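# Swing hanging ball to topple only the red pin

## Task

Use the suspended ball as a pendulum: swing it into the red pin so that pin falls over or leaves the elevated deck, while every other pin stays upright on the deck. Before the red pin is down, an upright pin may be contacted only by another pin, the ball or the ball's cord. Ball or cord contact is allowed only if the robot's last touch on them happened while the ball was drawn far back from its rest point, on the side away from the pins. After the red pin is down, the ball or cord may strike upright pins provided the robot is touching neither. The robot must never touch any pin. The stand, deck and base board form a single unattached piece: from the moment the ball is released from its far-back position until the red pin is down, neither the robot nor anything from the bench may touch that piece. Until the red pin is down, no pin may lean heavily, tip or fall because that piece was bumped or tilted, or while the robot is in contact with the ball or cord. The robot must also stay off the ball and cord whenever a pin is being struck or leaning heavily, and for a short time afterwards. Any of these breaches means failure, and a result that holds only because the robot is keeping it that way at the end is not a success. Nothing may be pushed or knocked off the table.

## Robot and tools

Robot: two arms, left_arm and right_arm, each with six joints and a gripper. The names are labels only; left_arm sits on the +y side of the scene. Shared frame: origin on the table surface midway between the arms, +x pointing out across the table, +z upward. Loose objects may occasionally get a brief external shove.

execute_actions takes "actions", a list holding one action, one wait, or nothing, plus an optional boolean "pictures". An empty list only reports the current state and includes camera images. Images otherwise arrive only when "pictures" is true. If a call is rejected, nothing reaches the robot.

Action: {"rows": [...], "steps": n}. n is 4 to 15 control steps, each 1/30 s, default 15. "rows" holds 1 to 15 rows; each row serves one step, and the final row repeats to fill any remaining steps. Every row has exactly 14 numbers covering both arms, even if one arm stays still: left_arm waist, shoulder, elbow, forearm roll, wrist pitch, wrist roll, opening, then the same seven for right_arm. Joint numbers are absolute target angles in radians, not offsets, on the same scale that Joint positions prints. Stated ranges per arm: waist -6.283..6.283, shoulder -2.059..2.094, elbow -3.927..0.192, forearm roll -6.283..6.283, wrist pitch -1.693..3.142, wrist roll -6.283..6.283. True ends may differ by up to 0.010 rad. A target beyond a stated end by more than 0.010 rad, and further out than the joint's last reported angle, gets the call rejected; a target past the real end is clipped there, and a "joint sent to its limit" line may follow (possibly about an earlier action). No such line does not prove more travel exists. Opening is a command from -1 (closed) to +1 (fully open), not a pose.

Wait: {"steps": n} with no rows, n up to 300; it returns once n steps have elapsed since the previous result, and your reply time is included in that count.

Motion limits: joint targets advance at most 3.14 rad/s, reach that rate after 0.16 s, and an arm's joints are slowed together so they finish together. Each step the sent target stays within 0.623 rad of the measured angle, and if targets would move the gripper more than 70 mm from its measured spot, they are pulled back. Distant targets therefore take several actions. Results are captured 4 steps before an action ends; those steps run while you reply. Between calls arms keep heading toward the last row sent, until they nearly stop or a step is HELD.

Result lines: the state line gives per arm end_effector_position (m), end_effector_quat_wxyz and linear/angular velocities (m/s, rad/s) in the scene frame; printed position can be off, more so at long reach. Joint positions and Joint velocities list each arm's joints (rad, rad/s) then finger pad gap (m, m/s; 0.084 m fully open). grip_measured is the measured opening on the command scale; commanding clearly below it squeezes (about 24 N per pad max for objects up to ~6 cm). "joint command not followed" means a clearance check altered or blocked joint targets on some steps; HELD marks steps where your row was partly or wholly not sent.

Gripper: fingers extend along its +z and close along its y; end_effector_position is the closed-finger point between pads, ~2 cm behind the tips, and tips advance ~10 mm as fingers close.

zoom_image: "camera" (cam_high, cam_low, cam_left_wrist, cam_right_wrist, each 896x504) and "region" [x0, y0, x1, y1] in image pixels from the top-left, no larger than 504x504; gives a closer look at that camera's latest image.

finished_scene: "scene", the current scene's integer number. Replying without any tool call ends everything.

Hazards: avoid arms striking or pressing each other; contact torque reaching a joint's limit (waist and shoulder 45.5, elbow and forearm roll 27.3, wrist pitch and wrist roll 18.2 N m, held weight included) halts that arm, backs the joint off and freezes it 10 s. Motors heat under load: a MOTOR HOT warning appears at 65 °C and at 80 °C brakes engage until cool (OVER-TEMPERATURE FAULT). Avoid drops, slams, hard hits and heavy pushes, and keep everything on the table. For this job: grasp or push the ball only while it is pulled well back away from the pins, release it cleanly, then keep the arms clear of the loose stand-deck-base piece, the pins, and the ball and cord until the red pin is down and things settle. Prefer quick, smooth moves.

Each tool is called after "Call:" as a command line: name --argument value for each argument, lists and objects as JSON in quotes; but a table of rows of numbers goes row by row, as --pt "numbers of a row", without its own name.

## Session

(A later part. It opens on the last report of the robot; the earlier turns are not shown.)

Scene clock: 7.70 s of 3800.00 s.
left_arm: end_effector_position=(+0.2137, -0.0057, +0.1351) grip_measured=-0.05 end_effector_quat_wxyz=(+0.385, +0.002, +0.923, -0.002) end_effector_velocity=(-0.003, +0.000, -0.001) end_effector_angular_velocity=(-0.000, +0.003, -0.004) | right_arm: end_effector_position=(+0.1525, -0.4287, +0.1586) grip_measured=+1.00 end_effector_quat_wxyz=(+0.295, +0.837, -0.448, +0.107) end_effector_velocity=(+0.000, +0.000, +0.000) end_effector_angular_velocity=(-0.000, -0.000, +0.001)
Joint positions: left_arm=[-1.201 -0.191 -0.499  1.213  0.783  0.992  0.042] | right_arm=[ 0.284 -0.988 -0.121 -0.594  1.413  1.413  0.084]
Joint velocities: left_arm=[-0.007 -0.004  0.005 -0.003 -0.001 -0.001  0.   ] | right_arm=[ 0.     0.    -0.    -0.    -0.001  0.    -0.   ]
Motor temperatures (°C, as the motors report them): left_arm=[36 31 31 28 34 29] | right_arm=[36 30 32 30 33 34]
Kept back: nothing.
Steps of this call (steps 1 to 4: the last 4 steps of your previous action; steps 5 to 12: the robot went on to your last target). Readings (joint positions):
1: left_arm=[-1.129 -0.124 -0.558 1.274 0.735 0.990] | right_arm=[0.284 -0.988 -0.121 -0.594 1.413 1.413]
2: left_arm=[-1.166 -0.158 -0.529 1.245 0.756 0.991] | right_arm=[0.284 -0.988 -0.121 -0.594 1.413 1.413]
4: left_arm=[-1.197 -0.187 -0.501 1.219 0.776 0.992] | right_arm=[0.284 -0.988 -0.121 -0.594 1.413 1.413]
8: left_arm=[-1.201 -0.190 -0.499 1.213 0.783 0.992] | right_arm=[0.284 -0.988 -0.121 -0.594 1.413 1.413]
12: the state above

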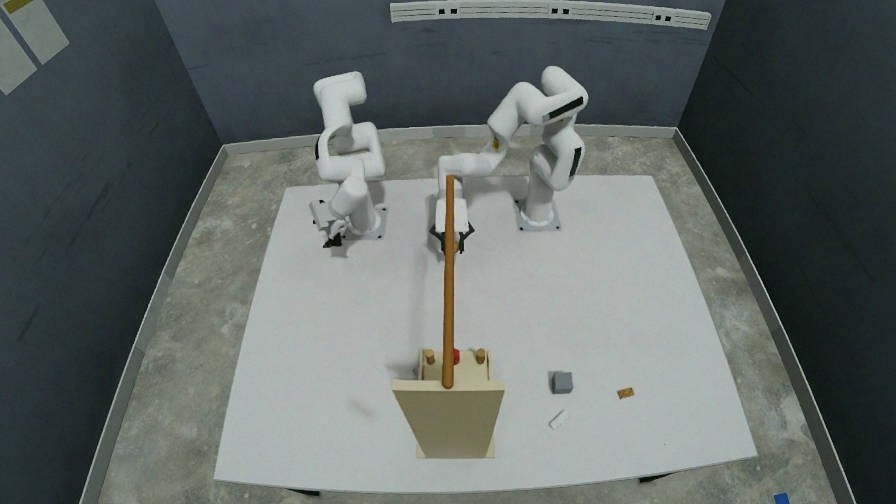

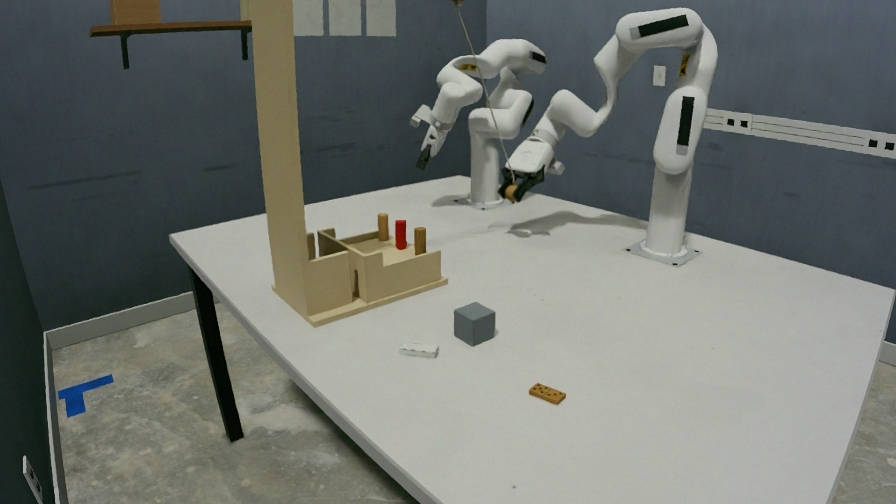

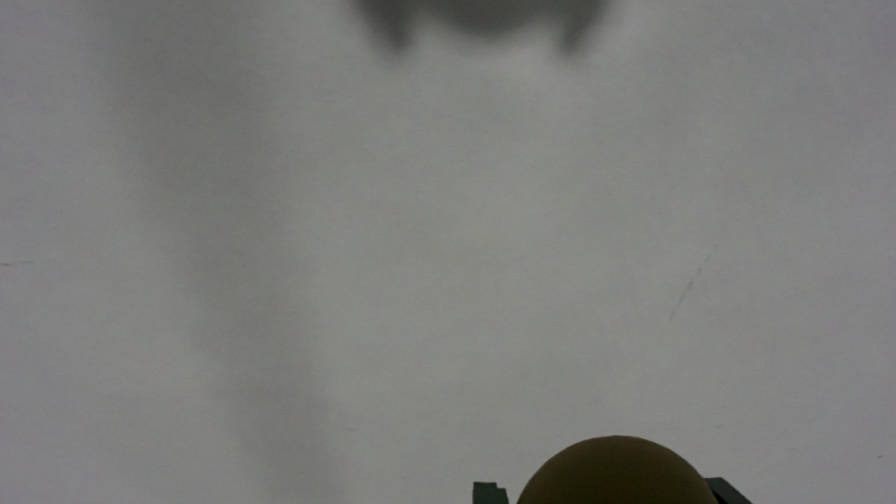

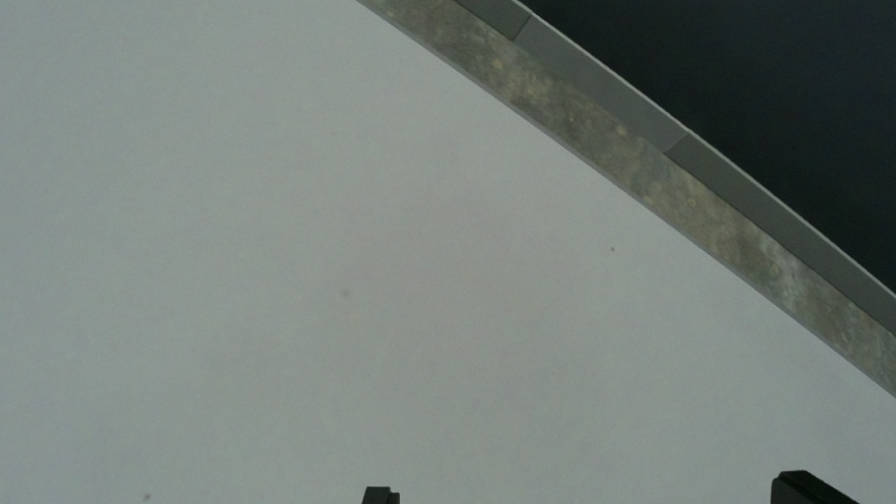

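Call:
execute_actions --actions '[{"rows":[[-1.203,-0.239,-0.451,1.212,0.783,0.992,-0.25,0.284,-0.988,-0.121,-0.594,1.413,1.413,1]],"steps":14}]' --pictures true

Call:
zoom_image --camera "cam_high" --region '[390, 210, 520, 390]'

Scene clock: 8.20 s of 3800.00 s.
left_arm: end_effector_position=(+0.2085, +0.0064, +0.1354) grip_measured=-0.05 end_effector_quat_wxyz=(+0.385, +0.002, +0.923, -0.003) end_effector_velocity=(-0.001, +0.001, -0.002) end_effector_angular_velocity=(+0.006, +0.002, -0.001) | right_arm: end_effector_position=(+0.1525, -0.4287, +0.1586) grip_measured=+1.00 end_effector_quat_wxyz=(+0.295, +0.837, -0.448, +0.107) end_effector_velocity=(+0.000, +0.000, +0.000) end_effector_angular_velocity=(+0.000, -0.000, +0.000)
Joint positions: left_arm=[-1.203 -0.239 -0.452  1.212  0.783  0.992  0.042] | right_arm=[ 0.284 -0.988 -0.121 -0.594  1.413  1.413  0.084]
Joint velocities: left_arm=[-0.001  0.004  0.002 -0.     0.001  0.     0.   ] | right_arm=[ 0. -0. -0.  0. -0. -0. -0.]
Motor temperatures (°C, as the motors report them): left_arm=[36 31 32 28 34 29] | right_arm=[36 30 32 30 33 34]
Steps of this call (steps 1 to 5: the robot went on to your last target; steps 6 to 15: the first 10 steps of this action). Readings (joint positions):
6: left_arm=[-1.202 -0.192 -0.497 1.212 0.783 0.992] | right_arm=[0.284 -0.988 -0.121 -0.594 1.413 1.413]
7: left_arm=[-1.203 -0.201 -0.490 1.212 0.783 0.992] | right_arm=[0.284 -0.988 -0.121 -0.594 1.413 1.413]
9: left_arm=[-1.203 -0.230 -0.460 1.212 0.783 0.992] | right_arm=[0.284 -0.988 -0.121 -0.594 1.413 1.413]
13: left_arm=[-1.203 -0.239 -0.452 1.212 0.783 0.992] | right_arm=[0.284 -0.988 -0.121 -0.594 1.413 1.413]
15: the state above

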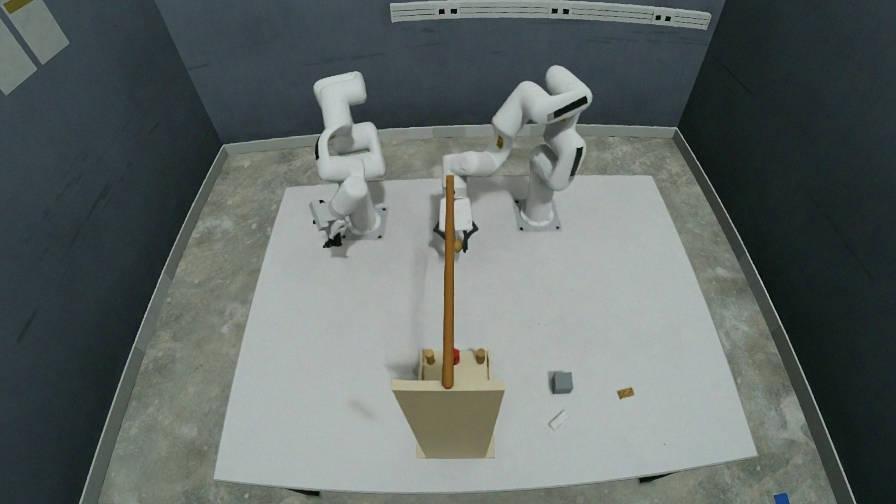

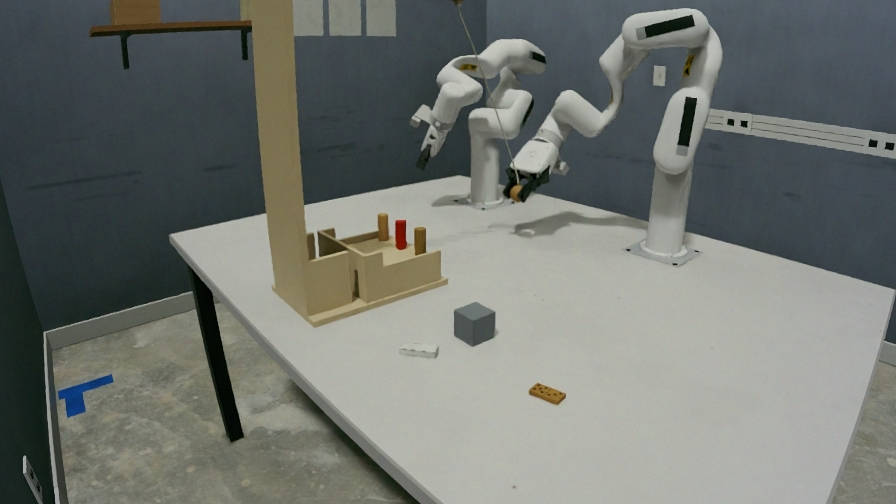

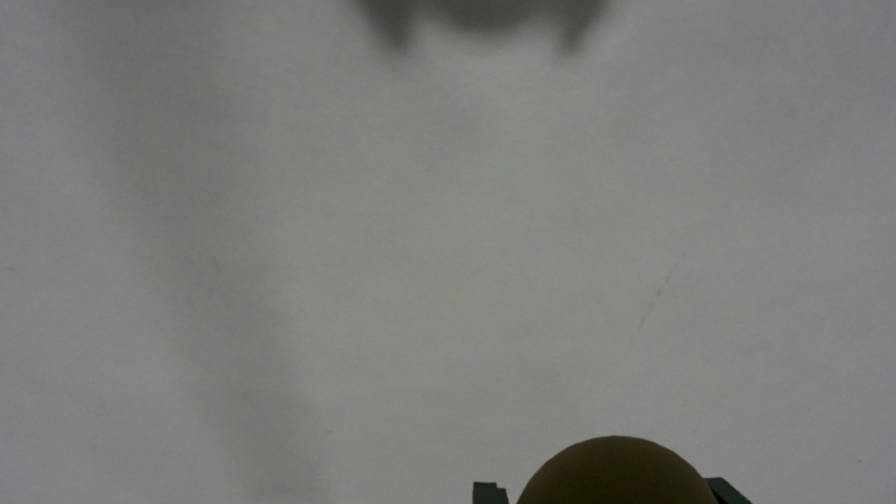

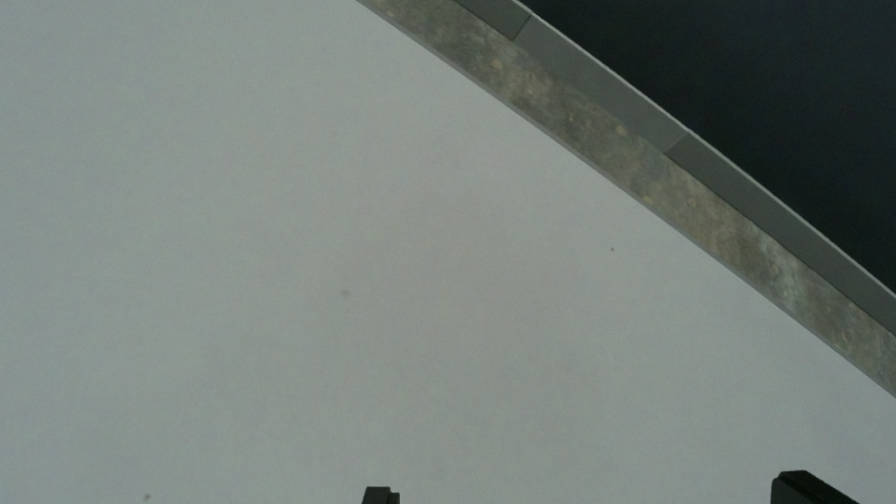

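Region (390, 210, 520, 390) of cam_high's 896x504 image, scaled by 2.800, with more detail than that image has.

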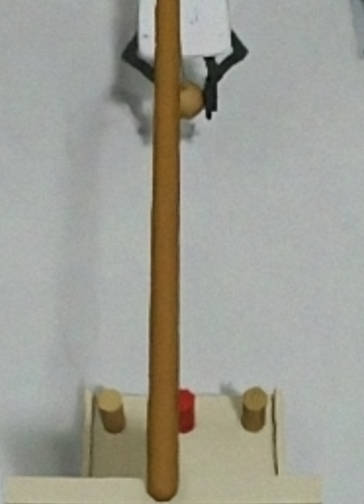

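Aligned. Release and retreat.

Call:
execute_actions --actions '[{"rows":[[-1.203,-0.239,-0.451,1.212,0.783,0.992,1,0.284,-0.988,-0.121,-0.594,1.413,1.413,1],[-1.203,-0.239,-0.451,1.212,0.783,0.992,1,0.284,-0.988,-0.121,-0.594,1.413,1.413,1],[-1.203,-0.239,-0.451,1.212,0.783,0.992,1,0.284,-0.988,-0.121,-0.594,1.413,1.413,1],[-1.203,-0.239,-0.451,1.212,0.783,0.992,1,0.284,-0.988,-0.121,-0.594,1.413,1.413,1],[-1.203,-0.239,-0.451,1.212,0.783,0.992,1,0.284,-0.988,-0.121,-0.594,1.413,1.413,1],[-1.203,-0.239,-0.451,1.212,0.783,0.992,1,0.284,-0.988,-0.121,-0.594,1.413,1.413,1],[-1.203,-0.239,-0.451,1.212,0.783,0.992,1,0.284,-0.988,-0.121,-0.594,1.413,1.413,1],[-1.203,-0.239,-0.451,1.212,0.783,0.992,1,0.284,-0.988,-0.121,-0.594,1.413,1.413,1],[-1.203,-0.239,-0.451,1.212,0.783,0.992,1,0.284,-0.988,-0.121,-0.594,1.413,1.413,1],[-1.203,-0.239,-0.451,1.212,0.783,0.992,1,0.284,-0.988,-0.121,-0.594,1.413,1.413,1],[-1.5,-0.239,-0.451,1.212,0.783,0.992,1,0.284,-0.988,-0.121,-0.594,1.413,1.413,1]],"steps":15}]'

Call:
execute_actions --actions '[{"steps":60}]' --pictures true

Scene clock: 8.87 s of 3800.00 s.
left_arm: end_effector_position=(+0.2078, +0.0068, +0.1346) grip_measured=+1.00 end_effector_quat_wxyz=(+0.384, +0.002, +0.923, -0.002) end_effector_velocity=(-0.022, -0.017, +0.003) end_effector_angular_velocity=(+0.008, -0.014, -0.072) | right_arm: end_effector_position=(+0.1525, -0.4287, +0.1586) grip_measured=+1.00 end_effector_quat_wxyz=(+0.295, +0.837, -0.448, +0.107) end_effector_velocity=(-0.000, -0.000, -0.000) end_effector_angular_velocity=(-0.000, +0.001, -0.000)
Joint positions: left_arm=[-1.204 -0.239 -0.451  1.212  0.783  0.992  0.084] | right_arm=[ 0.284 -0.988 -0.121 -0.594  1.413  1.413  0.084]
Joint velocities: left_arm=[-0.083 -0.002 -0.003  0.002  0.02  -0.    -0.   ] | right_arm=[-0.     0.     0.     0.     0.001 -0.    -0.   ]
Motor temperatures (°C, as the motors report them): left_arm=[36 31 32 28 34 29] | right_arm=[36 30 32 30 33 34]
Steps of this call (steps 1 to 4: the last 4 steps of your previous action; steps 5 to 9: the robot went on to your last target; steps 10 to 20: the first 11 steps of this action). Readings (joint positions):
10: left_arm=[-1.203 -0.239 -0.451 1.212 0.783 0.992] | right_arm=[0.284 -0.988 -0.121 -0.594 1.413 1.413]
11: left_arm=[-1.203 -0.239 -0.450 1.212 0.782 0.992] | right_arm=[0.284 -0.988 -0.121 -0.594 1.413 1.413]
13: left_arm=[-1.203 -0.238 -0.449 1.212 0.782 0.992] | right_arm=[0.284 -0.988 -0.121 -0.594 1.413 1.413]
17: left_arm=[-1.203 -0.239 -0.450 1.212 0.783 0.992] | right_arm=[0.284 -0.988 -0.121 -0.594 1.413 1.413]
20: the state above

Scene clock: 10.87 s of 3800.00 s.
left_arm: end_effector_position=(+0.1068, -0.0507, +0.1348) grip_measured=+1.00 end_effector_quat_wxyz=(+0.380, +0.139, +0.913, -0.059) end_effector_velocity=(-0.000, +0.000, -0.000) end_effector_angular_velocity=(+0.000, +0.001, -0.000) | right_arm: end_effector_position=(+0.1525, -0.4287, +0.1586) grip_measured=+1.00 end_effector_quat_wxyz=(+0.295, +0.837, -0.448, +0.107) end_effector_velocity=(-0.000, -0.000, -0.000) end_effector_angular_velocity=(-0.000, +0.001, -0.001)
Joint positions: left_arm=[-1.5   -0.239 -0.451  1.212  0.783  0.992  0.084] | right_arm=[ 0.284 -0.988 -0.121 -0.594  1.413  1.413  0.084]
Joint velocities: left_arm=[ 0.     0.001  0.    -0.    -0.001 -0.    -0.   ] | right_arm=[-0.    -0.     0.     0.     0.001  0.     0.   ]
Motor temperatures (°C, as the motors report them): left_arm=[36 31 32 28 34 29] | right_arm=[36 30 32 30 33 34]
Kept back: nothing.
Steps of this call (steps 1 to 4: the last 4 steps of your previous action; steps 5 to 30: the robot went on to your last target; steps 31 to 60: nothing new was sent). Readings (joint positions):
1: left_arm=[-1.212 -0.239 -0.451 1.212 0.784 0.992] | right_arm=[0.284 -0.988 -0.121 -0.594 1.413 1.413]
2: left_arm=[-1.236 -0.239 -0.451 1.212 0.785 0.992] | right_arm=[0.284 -0.988 -0.121 -0.594 1.413 1.413]
4: left_arm=[-1.330 -0.239 -0.451 1.212 0.784 0.992] | right_arm=[0.284 -0.988 -0.121 -0.594 1.413 1.413]
8: left_arm=[-1.486 -0.239 -0.451 1.212 0.780 0.992] | right_arm=[0.284 -0.988 -0.121 -0.594 1.413 1.413]
60: the state above
All arms were judged still, so your last target was given up. Only a new action makes them travel on or press farther. Fingers that are still opening or closing keep moving.

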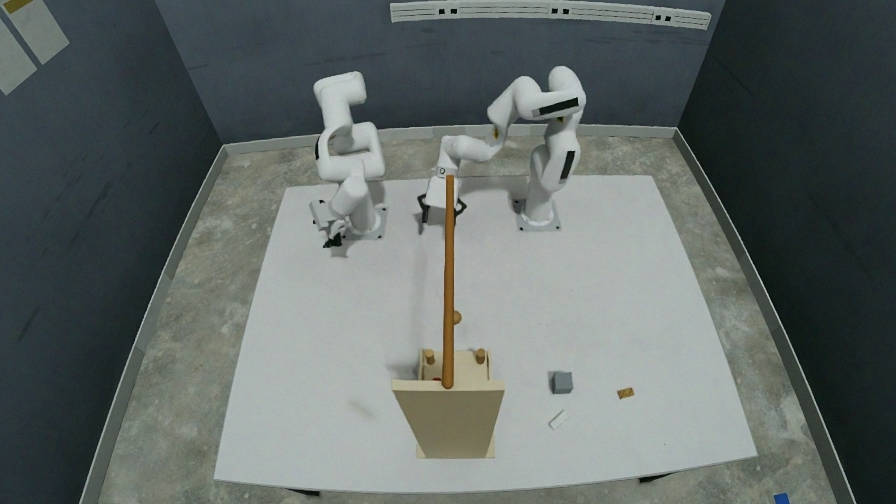

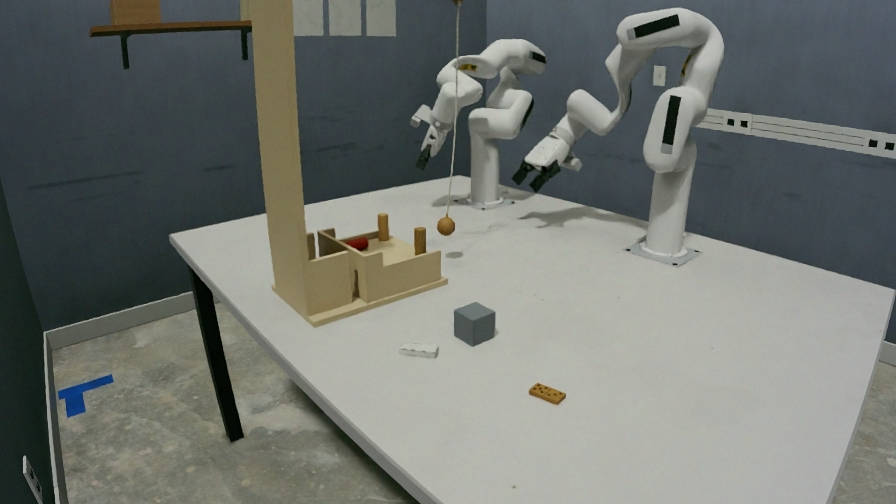

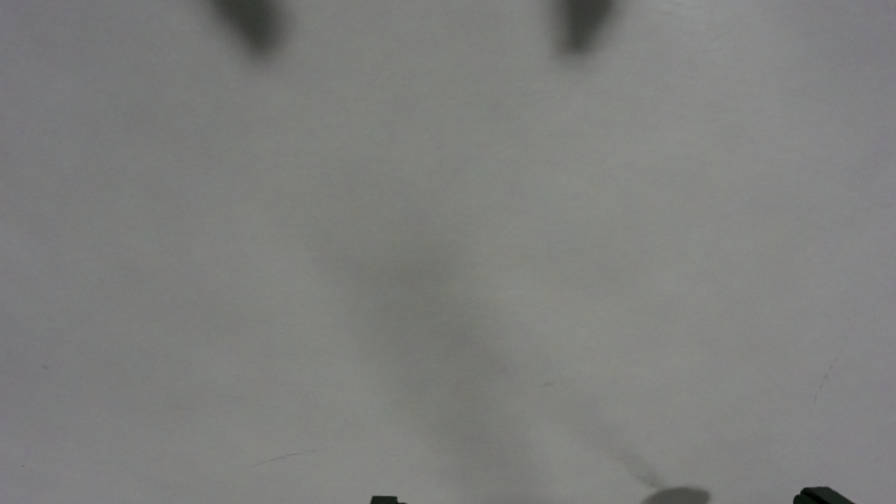

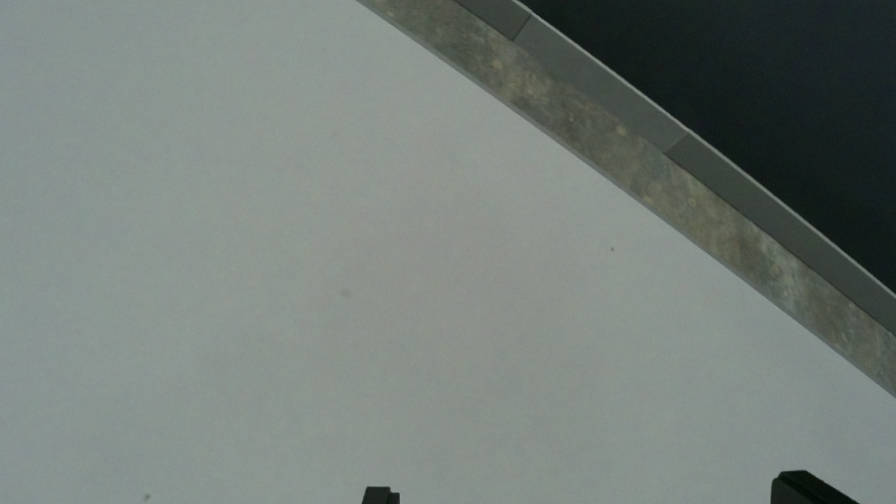

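Call:
finished_scene --scene 1

The scene is finished: the task was done.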